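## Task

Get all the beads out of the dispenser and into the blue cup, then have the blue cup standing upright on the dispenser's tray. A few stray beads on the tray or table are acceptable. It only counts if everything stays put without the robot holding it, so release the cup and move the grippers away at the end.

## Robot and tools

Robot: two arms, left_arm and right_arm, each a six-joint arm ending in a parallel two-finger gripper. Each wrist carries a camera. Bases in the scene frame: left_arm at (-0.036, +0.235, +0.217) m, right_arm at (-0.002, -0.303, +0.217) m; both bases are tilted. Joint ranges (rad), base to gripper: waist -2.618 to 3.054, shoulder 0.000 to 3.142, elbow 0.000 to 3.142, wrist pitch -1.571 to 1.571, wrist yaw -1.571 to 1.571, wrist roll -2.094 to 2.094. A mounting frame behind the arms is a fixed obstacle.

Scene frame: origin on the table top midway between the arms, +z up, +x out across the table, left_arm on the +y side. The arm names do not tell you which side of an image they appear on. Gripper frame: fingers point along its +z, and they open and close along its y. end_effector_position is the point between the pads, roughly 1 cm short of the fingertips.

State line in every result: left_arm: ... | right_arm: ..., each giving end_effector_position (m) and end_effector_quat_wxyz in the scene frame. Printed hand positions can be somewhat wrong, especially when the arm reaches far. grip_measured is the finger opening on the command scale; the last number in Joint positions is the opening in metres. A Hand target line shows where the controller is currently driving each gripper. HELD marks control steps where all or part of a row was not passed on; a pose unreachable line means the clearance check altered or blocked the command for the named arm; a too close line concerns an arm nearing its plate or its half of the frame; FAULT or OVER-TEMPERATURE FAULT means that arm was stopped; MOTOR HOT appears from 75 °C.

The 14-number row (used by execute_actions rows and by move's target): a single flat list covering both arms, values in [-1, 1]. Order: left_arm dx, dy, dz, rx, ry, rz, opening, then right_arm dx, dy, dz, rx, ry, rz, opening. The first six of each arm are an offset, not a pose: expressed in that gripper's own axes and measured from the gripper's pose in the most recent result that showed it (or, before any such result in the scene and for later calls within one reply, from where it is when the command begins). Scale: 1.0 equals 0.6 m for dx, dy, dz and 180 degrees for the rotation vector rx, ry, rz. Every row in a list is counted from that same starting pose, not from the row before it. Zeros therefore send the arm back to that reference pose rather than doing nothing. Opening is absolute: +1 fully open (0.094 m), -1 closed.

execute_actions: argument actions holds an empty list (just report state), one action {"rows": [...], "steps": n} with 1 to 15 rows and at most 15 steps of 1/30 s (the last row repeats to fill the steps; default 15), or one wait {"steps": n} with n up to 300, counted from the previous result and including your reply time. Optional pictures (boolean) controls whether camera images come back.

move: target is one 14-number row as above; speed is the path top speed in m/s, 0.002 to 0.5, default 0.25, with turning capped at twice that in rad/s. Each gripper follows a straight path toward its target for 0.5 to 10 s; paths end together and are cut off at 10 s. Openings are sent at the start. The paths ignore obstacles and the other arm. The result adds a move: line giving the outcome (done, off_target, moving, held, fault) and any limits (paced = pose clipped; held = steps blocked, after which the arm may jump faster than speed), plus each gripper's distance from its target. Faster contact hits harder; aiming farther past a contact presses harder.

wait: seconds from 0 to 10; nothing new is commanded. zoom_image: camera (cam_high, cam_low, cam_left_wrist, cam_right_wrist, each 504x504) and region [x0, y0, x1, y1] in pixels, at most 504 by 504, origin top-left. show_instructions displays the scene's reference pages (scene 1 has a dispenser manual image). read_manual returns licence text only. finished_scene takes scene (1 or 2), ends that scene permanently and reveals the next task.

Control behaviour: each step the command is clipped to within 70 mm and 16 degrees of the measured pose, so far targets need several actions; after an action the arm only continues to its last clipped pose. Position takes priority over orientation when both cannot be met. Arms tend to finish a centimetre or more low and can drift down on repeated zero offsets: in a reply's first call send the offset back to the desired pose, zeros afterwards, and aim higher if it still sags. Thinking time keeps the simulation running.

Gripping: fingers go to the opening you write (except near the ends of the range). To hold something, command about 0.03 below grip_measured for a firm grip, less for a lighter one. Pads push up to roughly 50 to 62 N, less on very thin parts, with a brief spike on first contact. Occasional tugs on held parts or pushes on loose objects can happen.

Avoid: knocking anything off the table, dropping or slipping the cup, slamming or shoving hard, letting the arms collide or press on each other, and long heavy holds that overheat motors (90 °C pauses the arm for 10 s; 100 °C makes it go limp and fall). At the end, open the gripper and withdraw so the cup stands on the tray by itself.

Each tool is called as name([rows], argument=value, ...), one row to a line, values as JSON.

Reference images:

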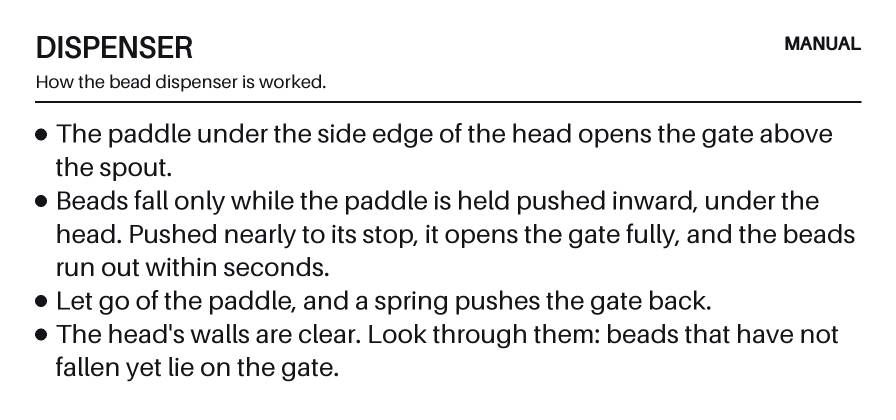

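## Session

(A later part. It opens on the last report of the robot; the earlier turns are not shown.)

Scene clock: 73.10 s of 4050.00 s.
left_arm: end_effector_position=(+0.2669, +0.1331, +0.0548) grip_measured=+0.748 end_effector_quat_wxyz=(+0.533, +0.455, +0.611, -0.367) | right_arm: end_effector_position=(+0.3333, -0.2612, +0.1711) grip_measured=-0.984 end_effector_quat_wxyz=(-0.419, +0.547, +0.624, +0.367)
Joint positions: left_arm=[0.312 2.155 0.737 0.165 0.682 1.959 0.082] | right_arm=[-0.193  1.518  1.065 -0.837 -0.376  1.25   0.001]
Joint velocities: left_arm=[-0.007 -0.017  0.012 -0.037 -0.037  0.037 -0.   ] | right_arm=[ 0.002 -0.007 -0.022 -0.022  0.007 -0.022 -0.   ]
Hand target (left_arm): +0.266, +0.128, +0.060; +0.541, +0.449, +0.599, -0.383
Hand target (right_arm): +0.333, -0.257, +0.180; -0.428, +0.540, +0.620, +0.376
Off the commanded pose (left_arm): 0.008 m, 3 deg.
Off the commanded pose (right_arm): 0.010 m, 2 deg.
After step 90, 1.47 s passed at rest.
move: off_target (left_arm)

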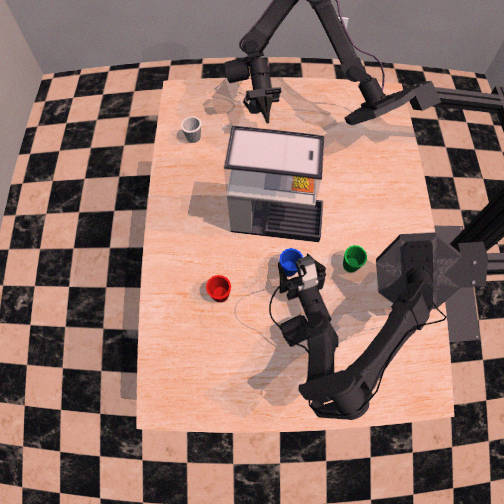

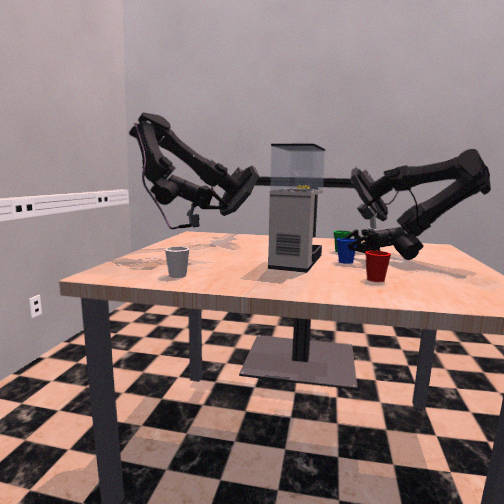

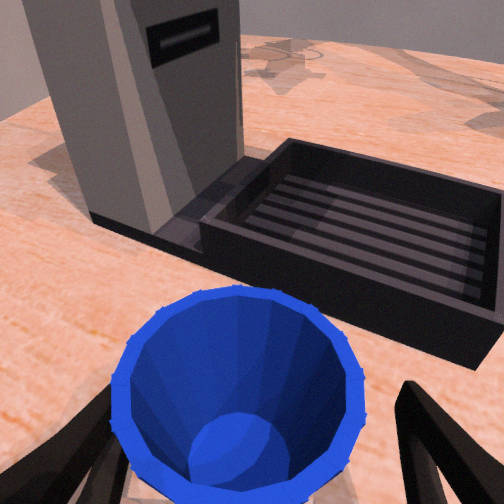

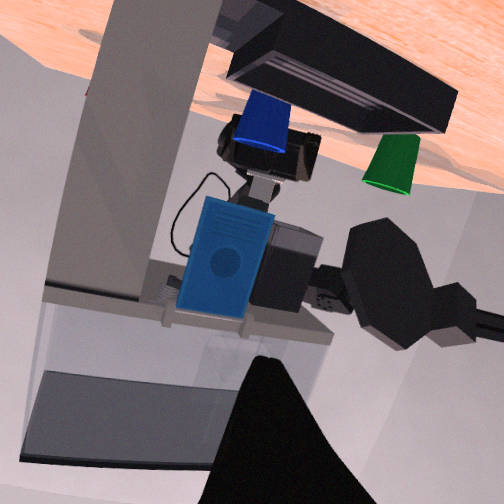

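move(target=[0.005,0.018,0.032,0,-0.025,0,1,0.015,0,0,0,0.01,0,-1], speed=0.1)

move(target=[-0.01,0,0.005,0,-0.012,0,0.1,0.015,0,0,0,0.01,0,-1])

Scene clock: 77.63 s of 4050.00 s.
left_arm: end_effector_position=(+0.2808, +0.1242, +0.0429) grip_measured=+1.000 end_effector_quat_wxyz=(+0.546, +0.444, +0.603, -0.374) | right_arm: end_effector_position=(+0.3334, -0.2616, +0.1708) grip_measured=-0.984 end_effector_quat_wxyz=(-0.419, +0.548, +0.623, +0.368)
Joint positions: left_arm=[0.313 2.245 0.831 0.152 0.721 1.963 0.094] | right_arm=[-0.196  1.518  1.065 -0.837 -0.379  1.25   0.001]
Joint velocities: left_arm=[ 0.017 -0.002  0.012  0.022  0.022 -0.022  0.   ] | right_arm=[-0.012  0.027  0.007  0.051 -0.066 -0.066 -0.   ]
Hand target (left_arm): +0.283, +0.119, +0.049; +0.557, +0.440, +0.590, -0.384
Hand target (right_arm): +0.333, -0.258, +0.179; -0.428, +0.542, +0.618, +0.376
Off the commanded pose (left_arm): 0.008 m, 2 deg.
Off the commanded pose (right_arm): 0.009 m, 2 deg.
After step 90, 0.73 s passed at rest.
move: done

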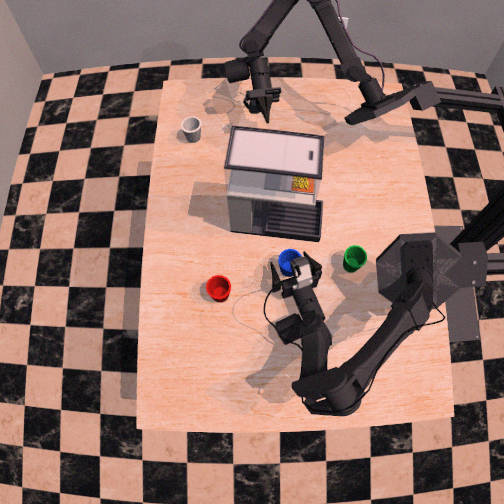

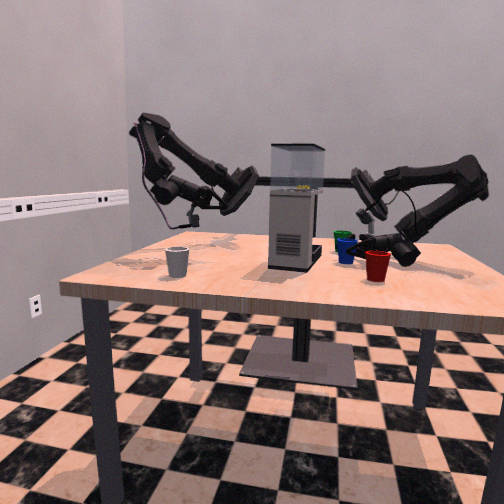

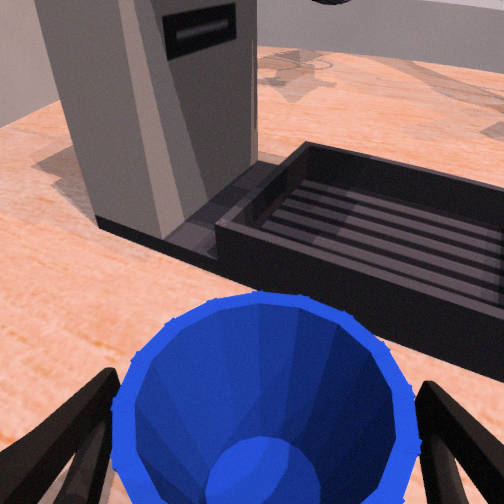

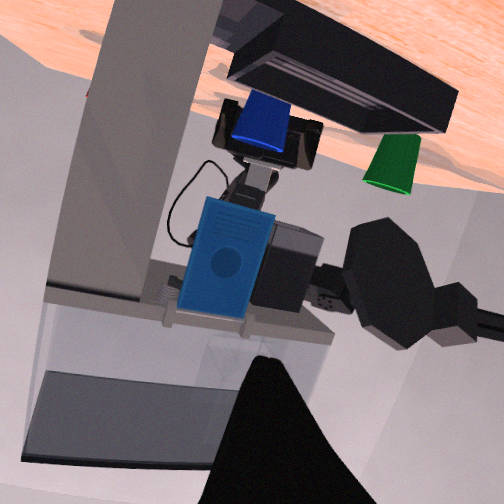

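Scene clock: 78.33 s of 4050.00 s.
left_arm: end_effector_position=(+0.2807, +0.1246, +0.0427) grip_measured=+0.282 end_effector_quat_wxyz=(+0.547, +0.443, +0.604, -0.374) | right_arm: end_effector_position=(+0.3334, -0.2623, +0.1701) grip_measured=-0.984 end_effector_quat_wxyz=(-0.420, +0.550, +0.622, +0.368)
Joint positions: left_arm=[0.315 2.245 0.831 0.152 0.723 1.962 0.06 ] | right_arm=[-0.2    1.518  1.065 -0.837 -0.381  1.25   0.001]
Joint velocities: left_arm=[-0.022 -0.002 -0.017  0.037 -0.037  0.051  0.   ] | right_arm=[ 0.007  0.007 -0.002 -0.037 -0.11   0.007 -0.001]
Hand target (left_arm): +0.282, +0.121, +0.048; +0.557, +0.437, +0.593, -0.382
Hand target (right_arm): +0.333, -0.258, +0.179; -0.429, +0.543, +0.616, +0.376
Off the commanded pose (left_arm): 0.007 m, 2 deg.
Off the commanded pose (right_arm): 0.010 m, 2 deg.
move: done

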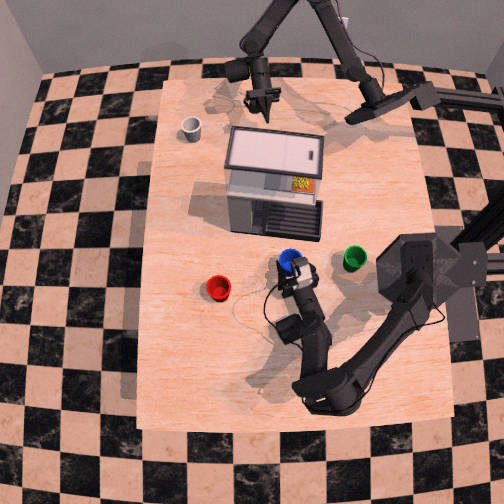

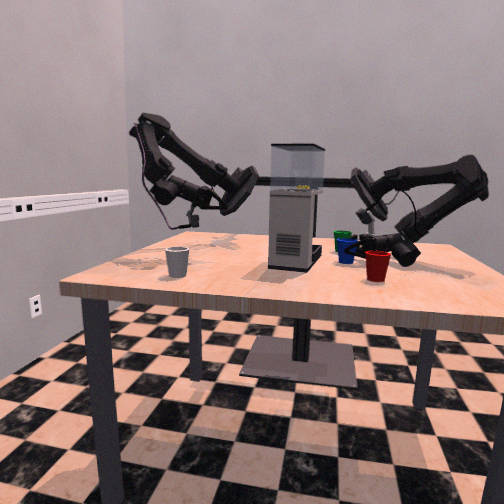

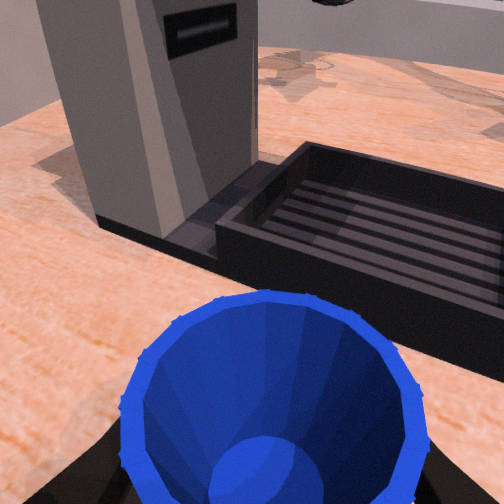

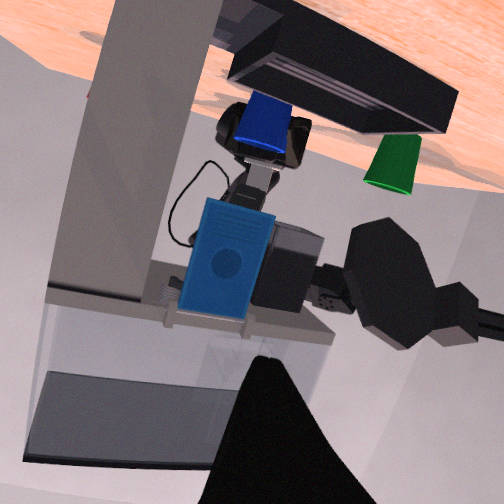

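move(target=[-0.105,-0.05,-0.01,0.01,-0.014,0,0.15,0.015,0,0,0,0.01,0,-1], speed=0.15)

move(target=[-0.04,-0.06,0.13,0.01,-0.014,0,0.15,0.015,0,0,0,0.01,0,-1], speed=0.1)

Scene clock: 83.63 s of 4050.00 s.
left_arm: end_effector_position=(+0.2540, +0.1160, +0.0898) grip_measured=+0.282 end_effector_quat_wxyz=(+0.540, +0.449, +0.599, -0.386) | right_arm: end_effector_position=(+0.3336, -0.2628, +0.1698) grip_measured=-0.984 end_effector_quat_wxyz=(-0.420, +0.551, +0.620, +0.368)
Joint positions: left_arm=[0.229 2.107 0.627 0.248 0.688 1.874 0.06 ] | right_arm=[-0.203  1.518  1.065 -0.837 -0.384  1.25   0.001]
Joint velocities: left_arm=[ 0.012  0.002  0.017  0.037 -0.037  0.037  0.   ] | right_arm=[ 0.007  0.002 -0.022  0.081 -0.037 -0.066  0.   ]
Hand target (left_arm): +0.251, +0.113, +0.105; +0.553, +0.444, +0.586, -0.393
Hand target (right_arm): +0.333, -0.259, +0.178; -0.429, +0.544, +0.615, +0.376
Off the commanded pose (left_arm): 0.016 m, 2 deg.
Off the commanded pose (right_arm): 0.009 m, 2 deg.
After step 90, 1.27 s passed at rest.
move: off_target (left_arm)

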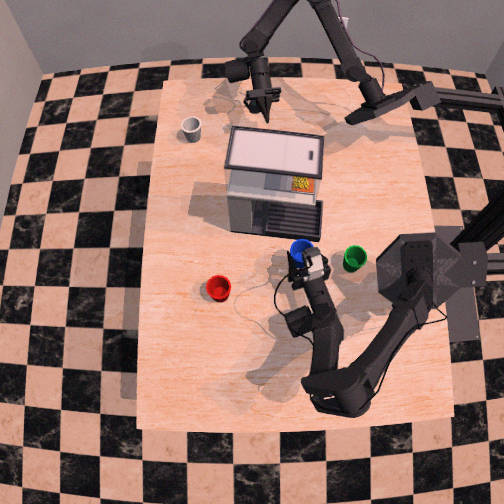

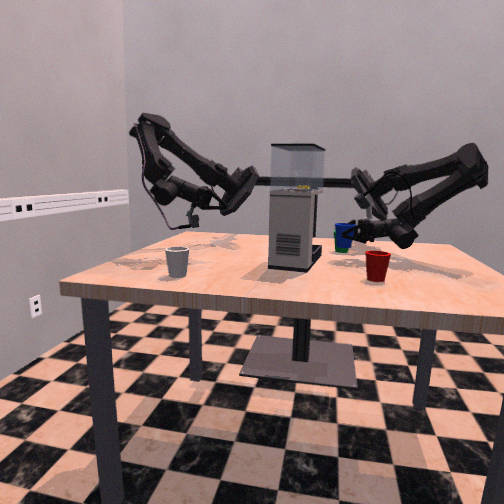

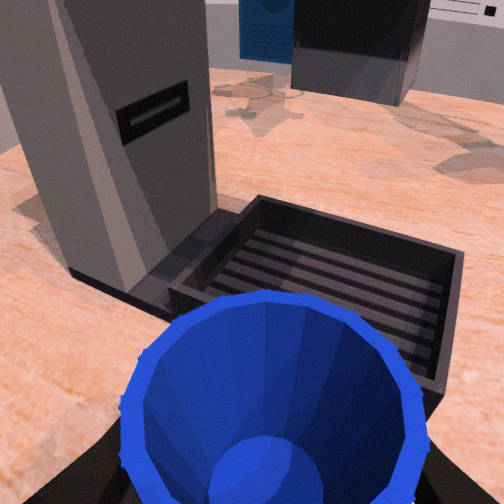

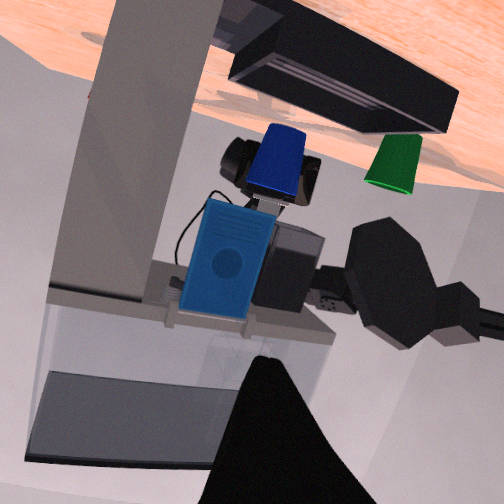

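Scene clock: 85.13 s of 4050.00 s.
left_arm: end_effector_position=(+0.2449, +0.0342, +0.0925) grip_measured=+0.282 end_effector_quat_wxyz=(+0.533, +0.453, +0.596, -0.394) | right_arm: end_effector_position=(+0.3337, -0.2634, +0.1694) grip_measured=-0.984 end_effector_quat_wxyz=(-0.421, +0.552, +0.619, +0.368)
Joint positions: left_arm=[0.031 2.417 0.627 0.67  0.607 1.653 0.06 ] | right_arm=[-0.207  1.518  1.065 -0.837 -0.387  1.25   0.001]
Joint velocities: left_arm=[-0.002  0.007 -0.002 -0.022  0.037 -0.125 -0.   ] | right_arm=[-0.017 -0.002  0.002 -0.022  0.037 -0.022 -0.   ]
Hand target (left_arm): +0.242, +0.028, +0.104; +0.546, +0.449, +0.581, -0.405
Hand target (right_arm): +0.333, -0.260, +0.178; -0.430, +0.545, +0.614, +0.377
Off the commanded pose (left_arm): 0.012 m, 3 deg.
Off the commanded pose (right_arm): 0.010 m, 2 deg.
move: off_target (left_arm)

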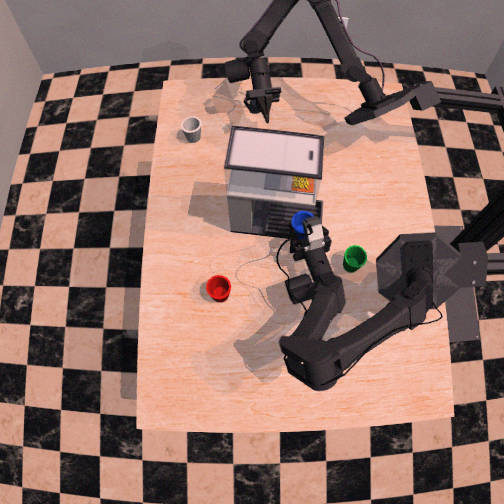

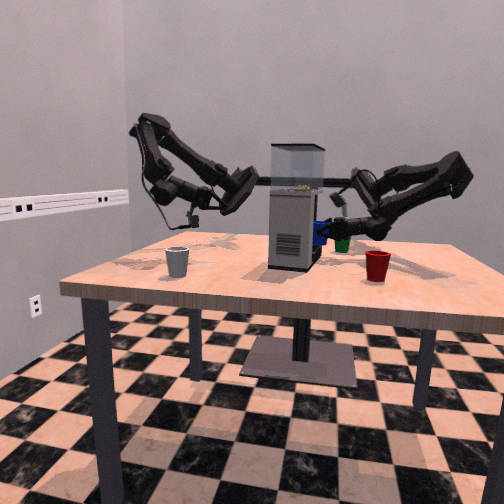

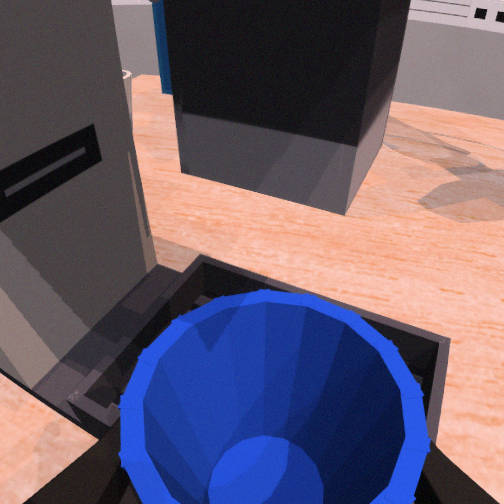

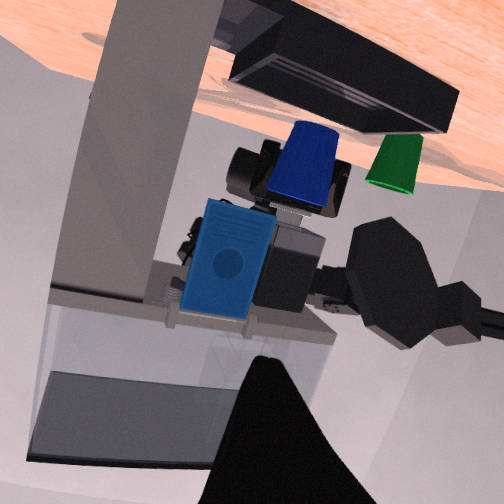

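move(target=[-0.018,-0.012,0.085,0.005,-0.014,0,0.15,0.015,0,0,0,0.01,0,-1], speed=0.07)

Scene clock: 89.70 s of 4050.00 s.
left_arm: end_effector_position=(+0.2450, -0.0109, +0.0867) grip_measured=+0.282 end_effector_quat_wxyz=(+0.522, +0.453, +0.597, -0.407) | right_arm: end_effector_position=(+0.3338, -0.2640, +0.1688) grip_measured=-0.984 end_effector_quat_wxyz=(-0.421, +0.553, +0.617, +0.369)
Joint positions: left_arm=[-0.062  2.594  0.726  0.775  0.563  1.548  0.06 ] | right_arm=[-0.211  1.518  1.065 -0.837 -0.39   1.25   0.001]
Joint velocities: left_arm=[-0.012  0.002 -0.002  0.066 -0.066  0.095 -0.   ] | right_arm=[-0.012 -0.017  0.027 -0.022  0.007 -0.037  0.   ]
Hand target (left_arm): +0.251, -0.018, +0.098; +0.542, +0.448, +0.581, -0.409
Hand target (right_arm): +0.333, -0.260, +0.178; -0.430, +0.546, +0.612, +0.377
Off the commanded pose (left_arm): 0.014 m, 3 deg.
Off the commanded pose (right_arm): 0.010 m, 2 deg.
After step 90, 0.50 s passed at rest.
move: off_target (left_arm)

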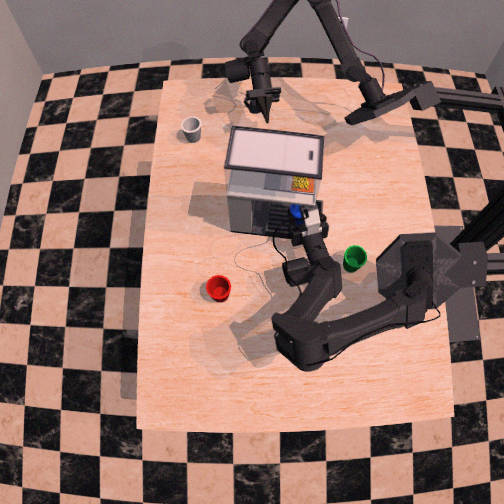

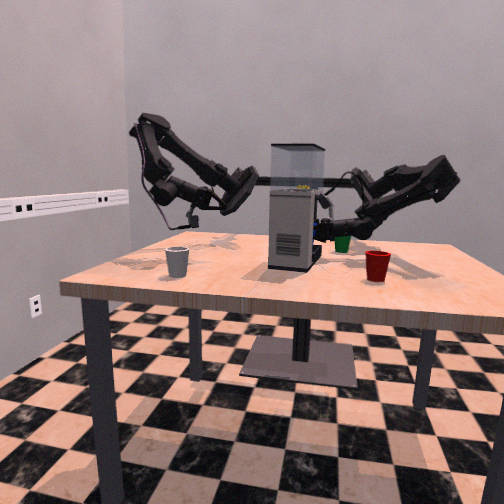

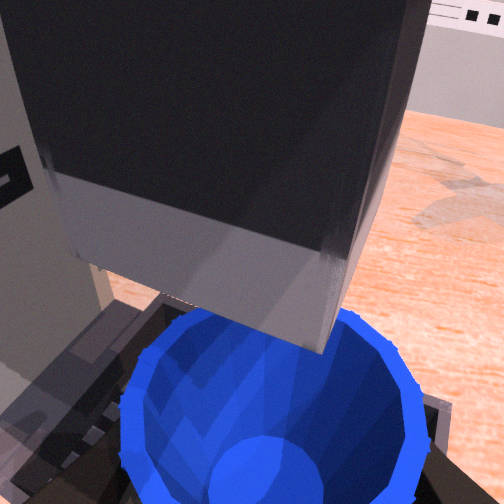

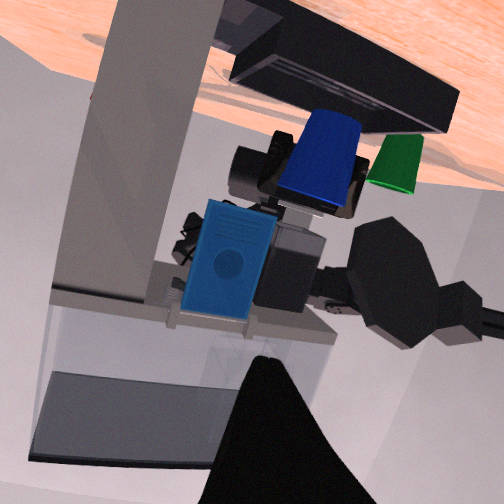

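move(target=[0.008,0.012,0.055,-0.01,-0.016,0.01,0.15,0.015,0,0,0,0.01,0,-1], speed=0.05)

Scene clock: 95.20 s of 4050.00 s.
left_arm: end_effector_position=(+0.2521, -0.0317, +0.0651) grip_measured=+0.282 end_effector_quat_wxyz=(+0.527, +0.449, +0.602, -0.399) | right_arm: end_effector_position=(+0.3338, -0.2646, +0.1684) grip_measured=-0.984 end_effector_quat_wxyz=(-0.422, +0.554, +0.616, +0.369)
Joint positions: left_arm=[-0.054  2.719  0.83   0.817  0.562  1.544  0.06 ] | right_arm=[-0.214  1.518  1.065 -0.837 -0.392  1.25   0.001]
Joint velocities: left_arm=[-0.007 -0.007 -0.012 -0.007 -0.007 -0.037 -0.001] | right_arm=[-0.032  0.002 -0.017 -0.037  0.022 -0.037 -0.   ]
Hand target (left_arm): +0.259, -0.040, +0.078; +0.550, +0.444, +0.582, -0.401
Hand target (right_arm): +0.334, -0.261, +0.177; -0.431, +0.547, +0.610, +0.377
Off the commanded pose (left_arm): 0.017 m, 4 deg.
Off the commanded pose (right_arm): 0.010 m, 2 deg.
After step 90, 1.53 s passed at rest.
move: off_target (left_arm)

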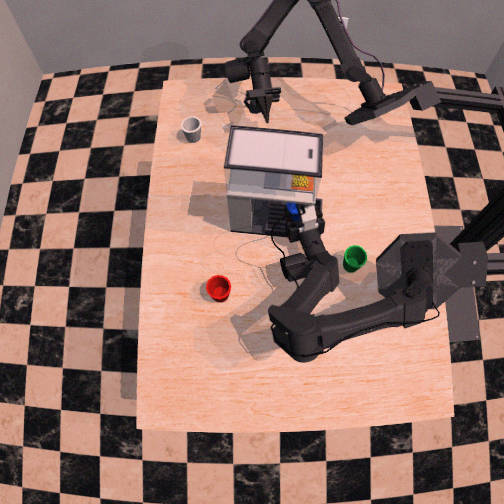

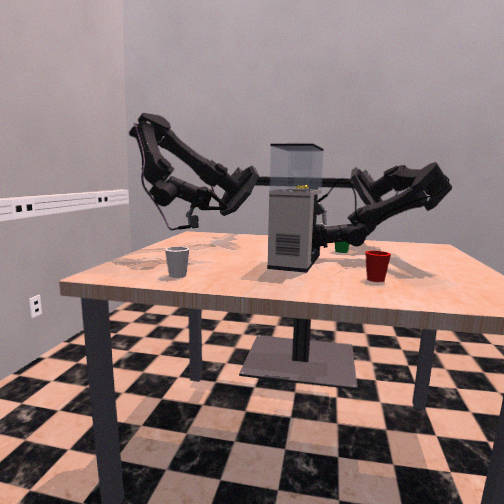

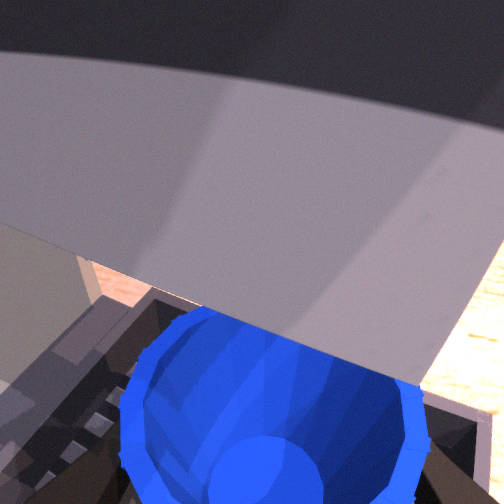

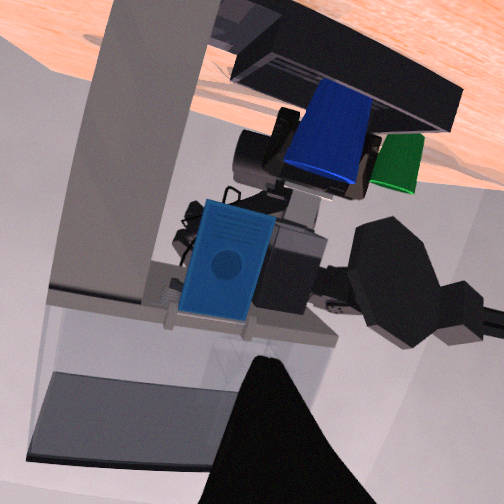

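move(target=[-0.012,0.01,0.006,0,-0.018,0,0.7,0.015,0,0,0,0.01,0,-1])

move(target=[-0.035,0.01,-0.17,0,-0.018,0,0.8,0.087,-0.053,0.15,0,0.06,0,-1], speed=0.15)

Scene clock: 101.90 s of 4050.00 s.
left_arm: end_effector_position=(+0.2569, -0.0311, +0.0671) grip_measured=+0.698 end_effector_quat_wxyz=(+0.536, +0.441, +0.597, -0.402) | right_arm: end_effector_position=(+0.3340, -0.2652, +0.1679) grip_measured=-0.984 end_effector_quat_wxyz=(-0.422, +0.555, +0.614, +0.369)
Joint positions: left_arm=[-0.048  2.719  0.843  0.811  0.59   1.545  0.08 ] | right_arm=[-0.218  1.518  1.065 -0.837 -0.395  1.25   0.001]
Joint velocities: left_arm=[-0.002 -0.007 -0.007 -0.007  0.007 -0.037 -0.   ] | right_arm=[-0.017 -0.012  0.002 -0.007 -0.007 -0.022 -0.   ]
Hand target (left_arm): +0.259, -0.034, +0.072; +0.543, +0.437, +0.587, -0.411
Hand target (right_arm): +0.334, -0.261, +0.177; -0.431, +0.548, +0.609, +0.377
Off the commanded pose (left_arm): 0.006 m, 2 deg.
Off the commanded pose (right_arm): 0.010 m, 2 deg.
After step 90, 2.83 s passed at rest.
move: done

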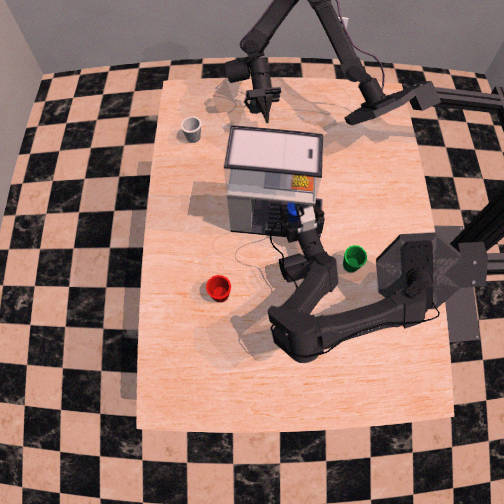

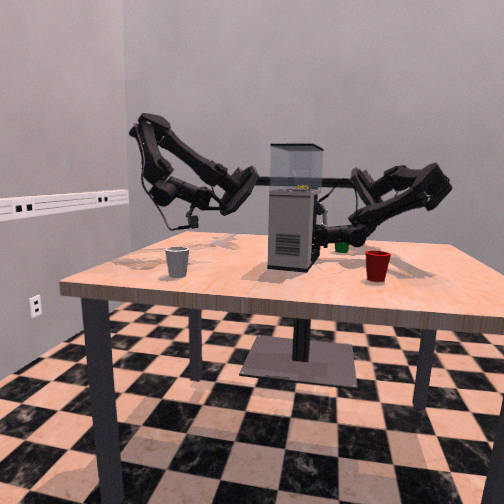

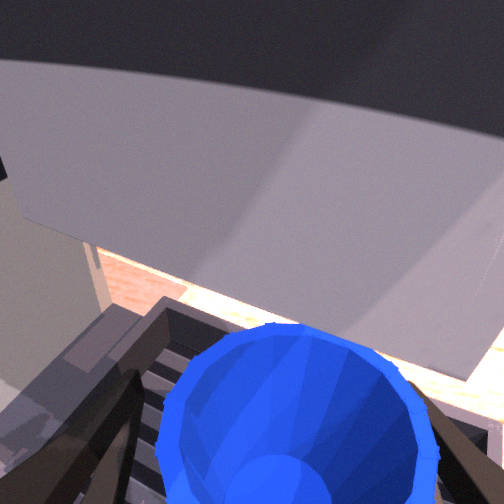

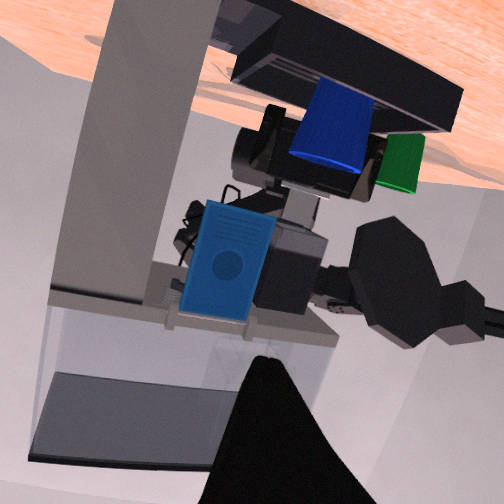

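Scene clock: 103.33 s of 4050.00 s.
left_arm: end_effector_position=(+0.2446, +0.0681, +0.0862) grip_measured=+0.798 end_effector_quat_wxyz=(+0.549, +0.434, +0.593, -0.399) | right_arm: end_effector_position=(+0.2984, -0.1737, +0.1761) grip_measured=-0.984 end_effector_quat_wxyz=(-0.463, +0.530, +0.576, +0.415)
Joint positions: left_arm=[0.157 2.326 0.621 0.522 0.702 1.772 0.084] | right_arm=[-0.071  1.618  0.798 -0.423 -0.503  1.399  0.001]
Joint velocities: left_arm=[-0.007 -0.007  0.007 -0.066 -0.007  0.051 -0.001] | right_arm=[-0.012  0.007 -0.012  0.007  0.007  0.022  0.002]
Hand target (left_arm): +0.236, +0.067, +0.097; +0.552, +0.430, +0.581, -0.415
Hand target (right_arm): +0.292, -0.166, +0.184; -0.477, +0.519, +0.572, +0.420
Off the commanded pose (left_arm): 0.016 m, 2 deg.
Off the commanded pose (right_arm): 0.013 m, 2 deg.
move: off_target (left_arm, right_arm)

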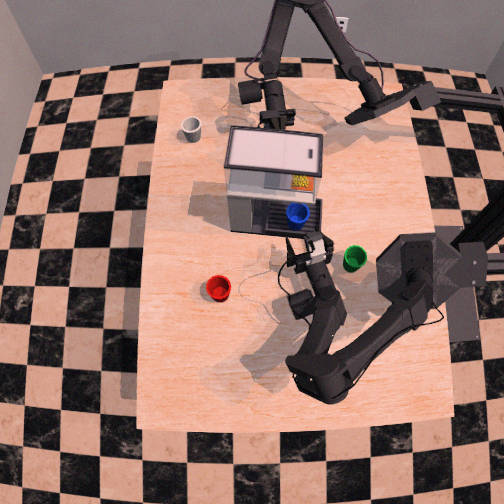

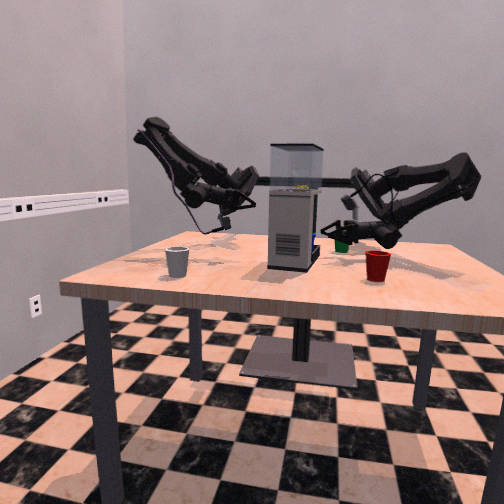

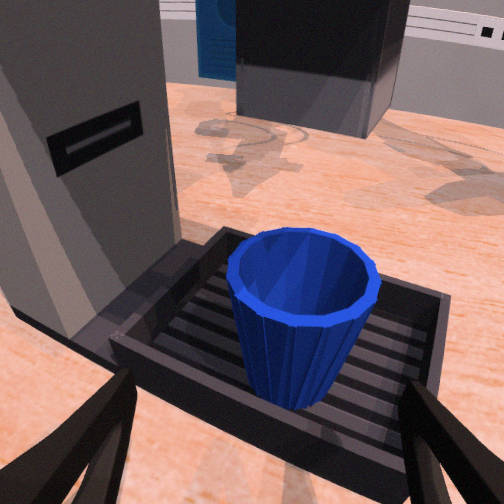

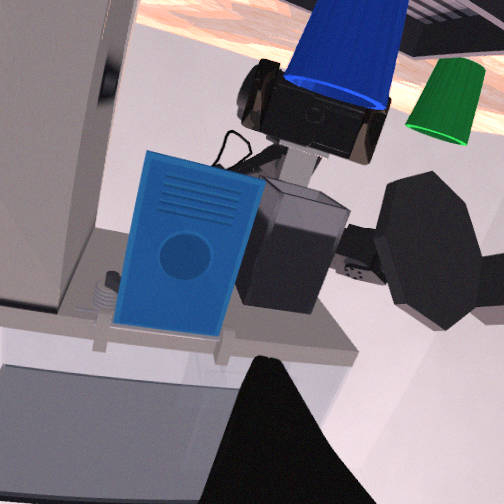

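move(target=[-0.01,-0.032,0.16,0,-0.035,0,1,0.03,0.035,0.05,0,0.04,0,-1], speed=0.12)

Scene clock: 112.57 s of 4050.00 s.
left_arm: end_effector_position=(+0.2485, -0.0249, +0.0782) grip_measured=+1.000 end_effector_quat_wxyz=(+0.565, +0.415, +0.575, -0.422) | right_arm: end_effector_position=(+0.3090, -0.1451, +0.1764) grip_measured=-0.984 end_effector_quat_wxyz=(-0.494, +0.515, +0.551, +0.433)
Joint positions: left_arm=[-0.009  2.726  0.814  0.837  0.705  1.568  0.094] | right_arm=[-0.047  1.756  0.854 -0.351 -0.584  1.434  0.001]
Joint velocities: left_arm=[ 0.002 -0.002 -0.022 -0.007  0.022 -0.022  0.   ] | right_arm=[-0.007 -0.002 -0.007  0.051  0.007  0.051  0.   ]
Hand target (left_arm): +0.254, -0.030, +0.085; +0.580, +0.412, +0.562, -0.422
Hand target (right_arm): +0.316, -0.139, +0.187; +0.498, -0.504, -0.546, -0.448
Off the commanded pose (left_arm): 0.010 m, 2 deg.
Off the commanded pose (right_arm): 0.014 m, 2 deg.
After step 90, 4.83 s passed at rest.
move: off_target (right_arm)

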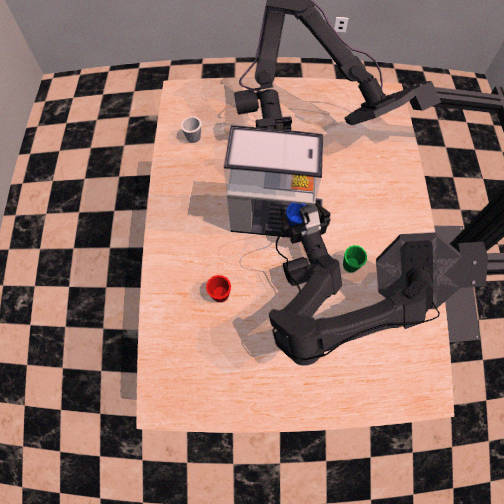

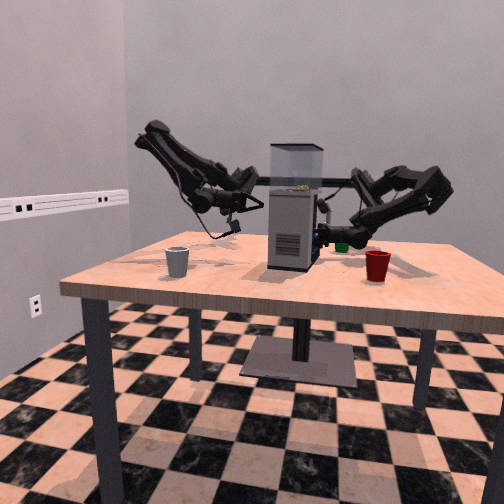

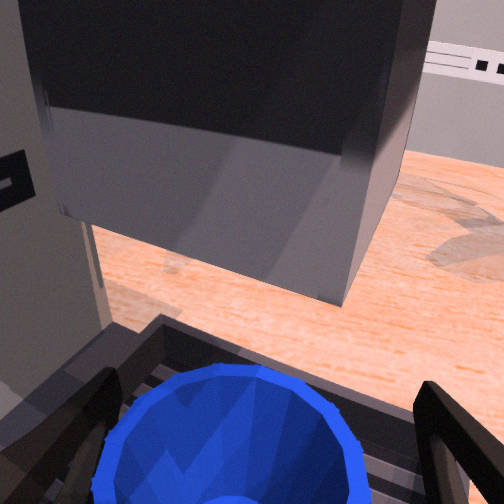

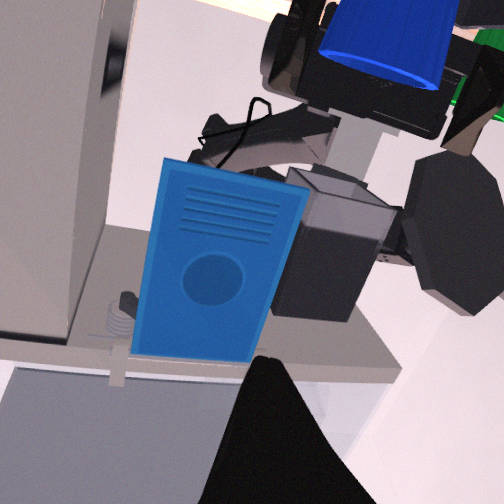

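move(target=[-0.004,0.012,-0.012,0,-0.012,0,0.85,0.015,0.035,0.01,0,0.012,0,-1])

move(target=[-0.01,0.005,0,0,-0.012,0,0.2,0.015,0,0,0,0.012,0,-1])

move(target=[-0.022,0.005,0.042,0,-0.014,0,0.2,0.015,0,0,0,0.012,0,-1], speed=0.05)

Scene clock: 119.23 s of 4050.00 s.
left_arm: end_effector_position=(+0.2481, -0.0172, +0.0735) grip_measured=+0.852 end_effector_quat_wxyz=(+0.564, +0.410, +0.576, -0.426) | right_arm: end_effector_position=(+0.3291, -0.1440, +0.1711) grip_measured=-0.984 end_effector_quat_wxyz=(-0.489, +0.523, +0.545, +0.436)
Joint positions: left_arm=[0.025 2.711 0.814 0.799 0.727 1.594 0.087] | right_arm=[-0.052  1.795  0.925 -0.36  -0.586  1.449  0.001]
Joint velocities: left_arm=[ 0.007  0.002 -0.012 -0.022  0.007 -0.037 -0.001] | right_arm=[-0.012  0.007  0.002  0.007 -0.051 -0.022  0.   ]
Hand target (left_arm): +0.253, -0.016, +0.080; +0.575, +0.407, +0.564, -0.430
Hand target (right_arm): +0.329, -0.136, +0.184; +0.504, -0.507, -0.541, -0.442
Off the commanded pose (left_arm): 0.009 m, 2 deg.
Off the commanded pose (right_arm): 0.015 m, 3 deg.
After step 90, 2.93 s passed at rest.
move: off_target (right_arm)

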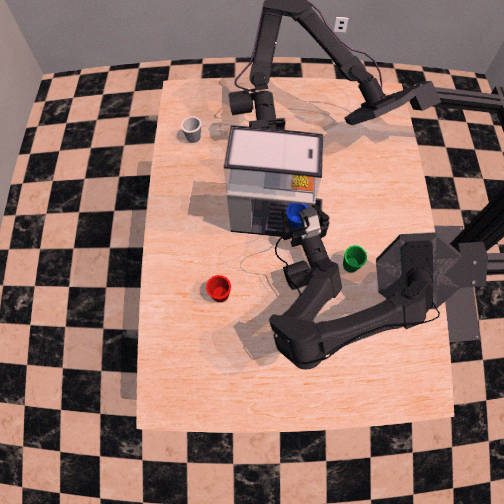

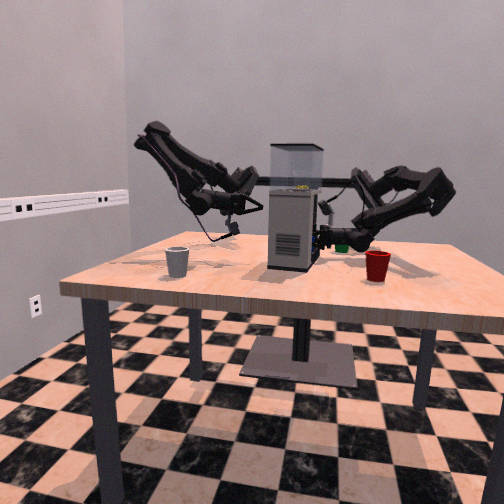

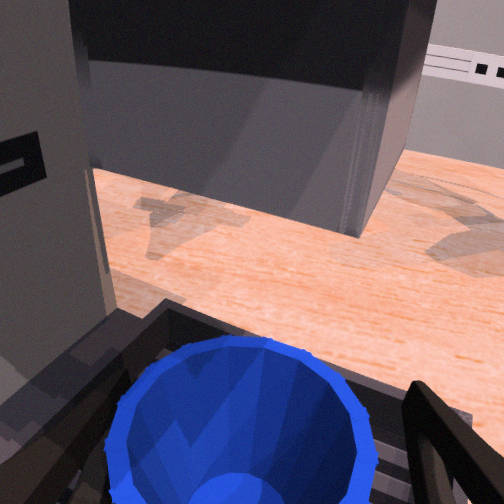

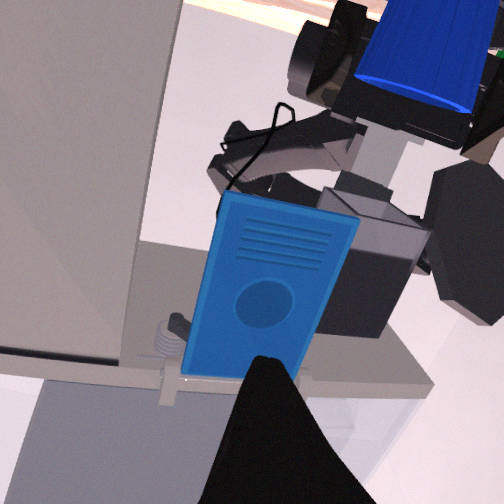

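Scene clock: 119.93 s of 4050.00 s.
left_arm: end_effector_position=(+0.2483, -0.0161, +0.0733) grip_measured=+0.344 end_effector_quat_wxyz=(+0.566, +0.407, +0.576, -0.427) | right_arm: end_effector_position=(+0.3297, -0.1456, +0.1697) grip_measured=-0.984 end_effector_quat_wxyz=(-0.491, +0.525, +0.541, +0.436)
Joint positions: left_arm=[0.031 2.711 0.814 0.799 0.735 1.593 0.063] | right_arm=[-0.061  1.796  0.925 -0.36  -0.593  1.449  0.001]
Joint velocities: left_arm=[-0.022  0.002  0.007  0.022 -0.007 -0.066 -0.   ] | right_arm=[ 0.002 -0.012 -0.017 -0.022 -0.022  0.051  0.001]
Hand target (left_arm): +0.251, -0.016, +0.080; +0.575, +0.402, +0.566, -0.434
Hand target (right_arm): +0.329, -0.143, +0.180; +0.500, -0.515, -0.536, -0.446
Off the commanded pose (left_arm): 0.007 m, 2 deg.
Off the commanded pose (right_arm): 0.011 m, 2 deg.
move: off_target (right_arm)

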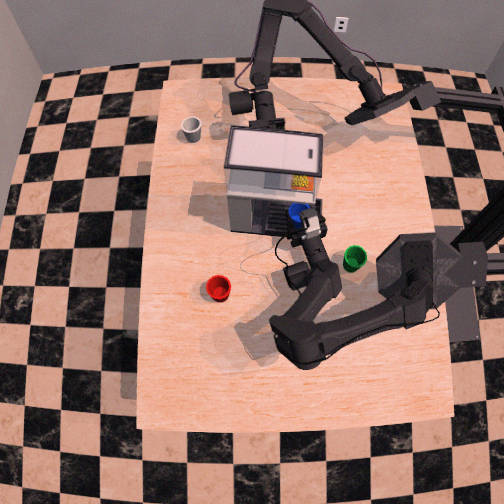

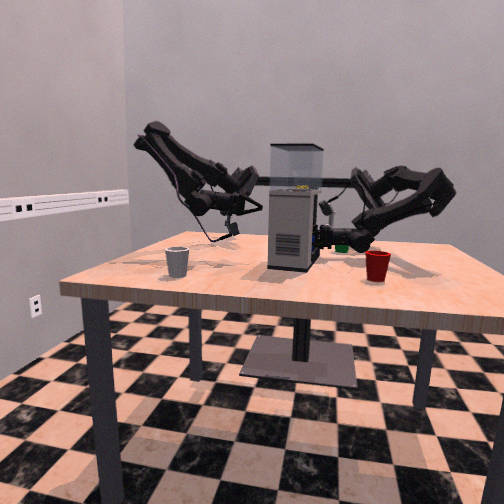

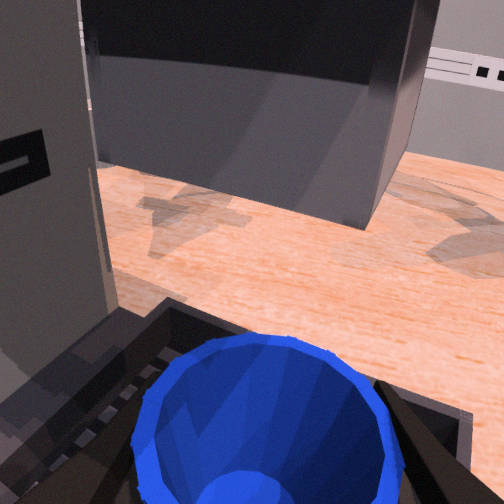

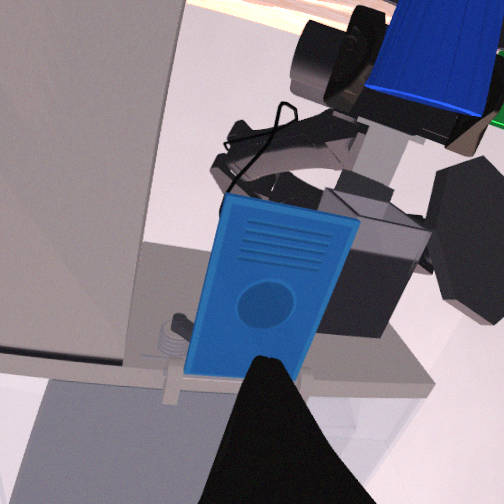

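Scene clock: 120.80 s of 4050.00 s.
left_arm: end_effector_position=(+0.2550, -0.0319, +0.0758) grip_measured=+0.344 end_effector_quat_wxyz=(+0.561, +0.400, +0.581, -0.433) | right_arm: end_effector_position=(+0.3303, -0.1471, +0.1686) grip_measured=-0.984 end_effector_quat_wxyz=(-0.492, +0.527, +0.538, +0.437)
Joint positions: left_arm=[-0.018  2.755  0.854  0.841  0.71   1.513  0.063] | right_arm=[-0.069  1.796  0.925 -0.36  -0.6    1.449  0.001]
Joint velocities: left_arm=[ 0.002 -0.017  0.007  0.037 -0.051 -0.066 -0.001] | right_arm=[-0.012  0.002  0.007 -0.037 -0.066  0.037 -0.   ]
Hand target (left_arm): +0.259, -0.039, +0.087; +0.578, +0.397, +0.564, -0.437
Hand target (right_arm): +0.330, -0.144, +0.179; +0.501, -0.517, -0.532, -0.446
Off the commanded pose (left_arm): 0.014 m, 3 deg.
Off the commanded pose (right_arm): 0.010 m, 2 deg.
move: off_target (left_arm)

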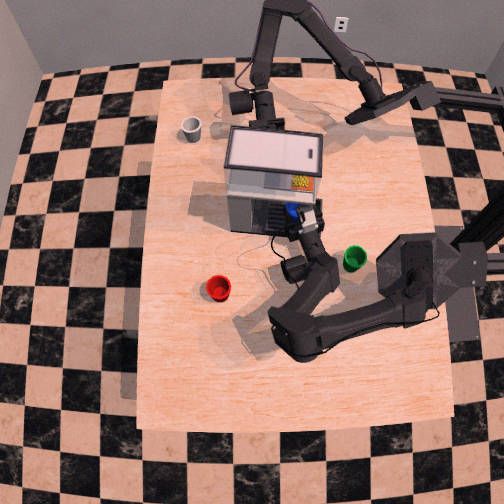

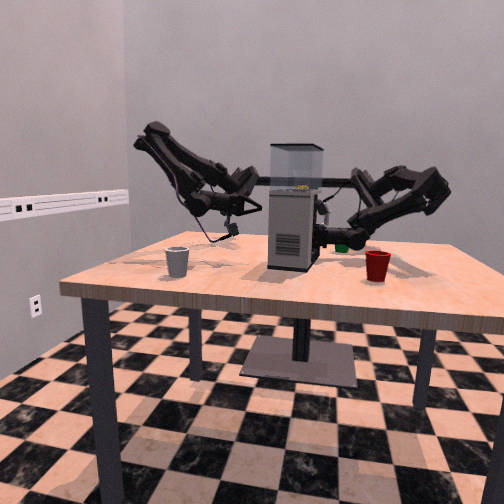

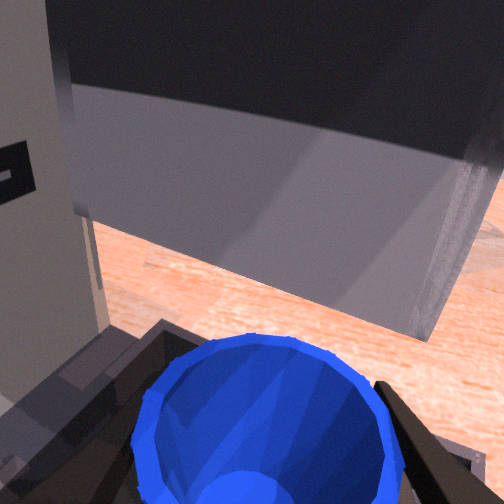

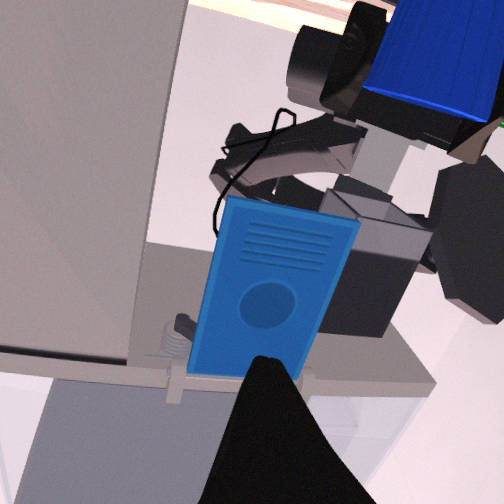

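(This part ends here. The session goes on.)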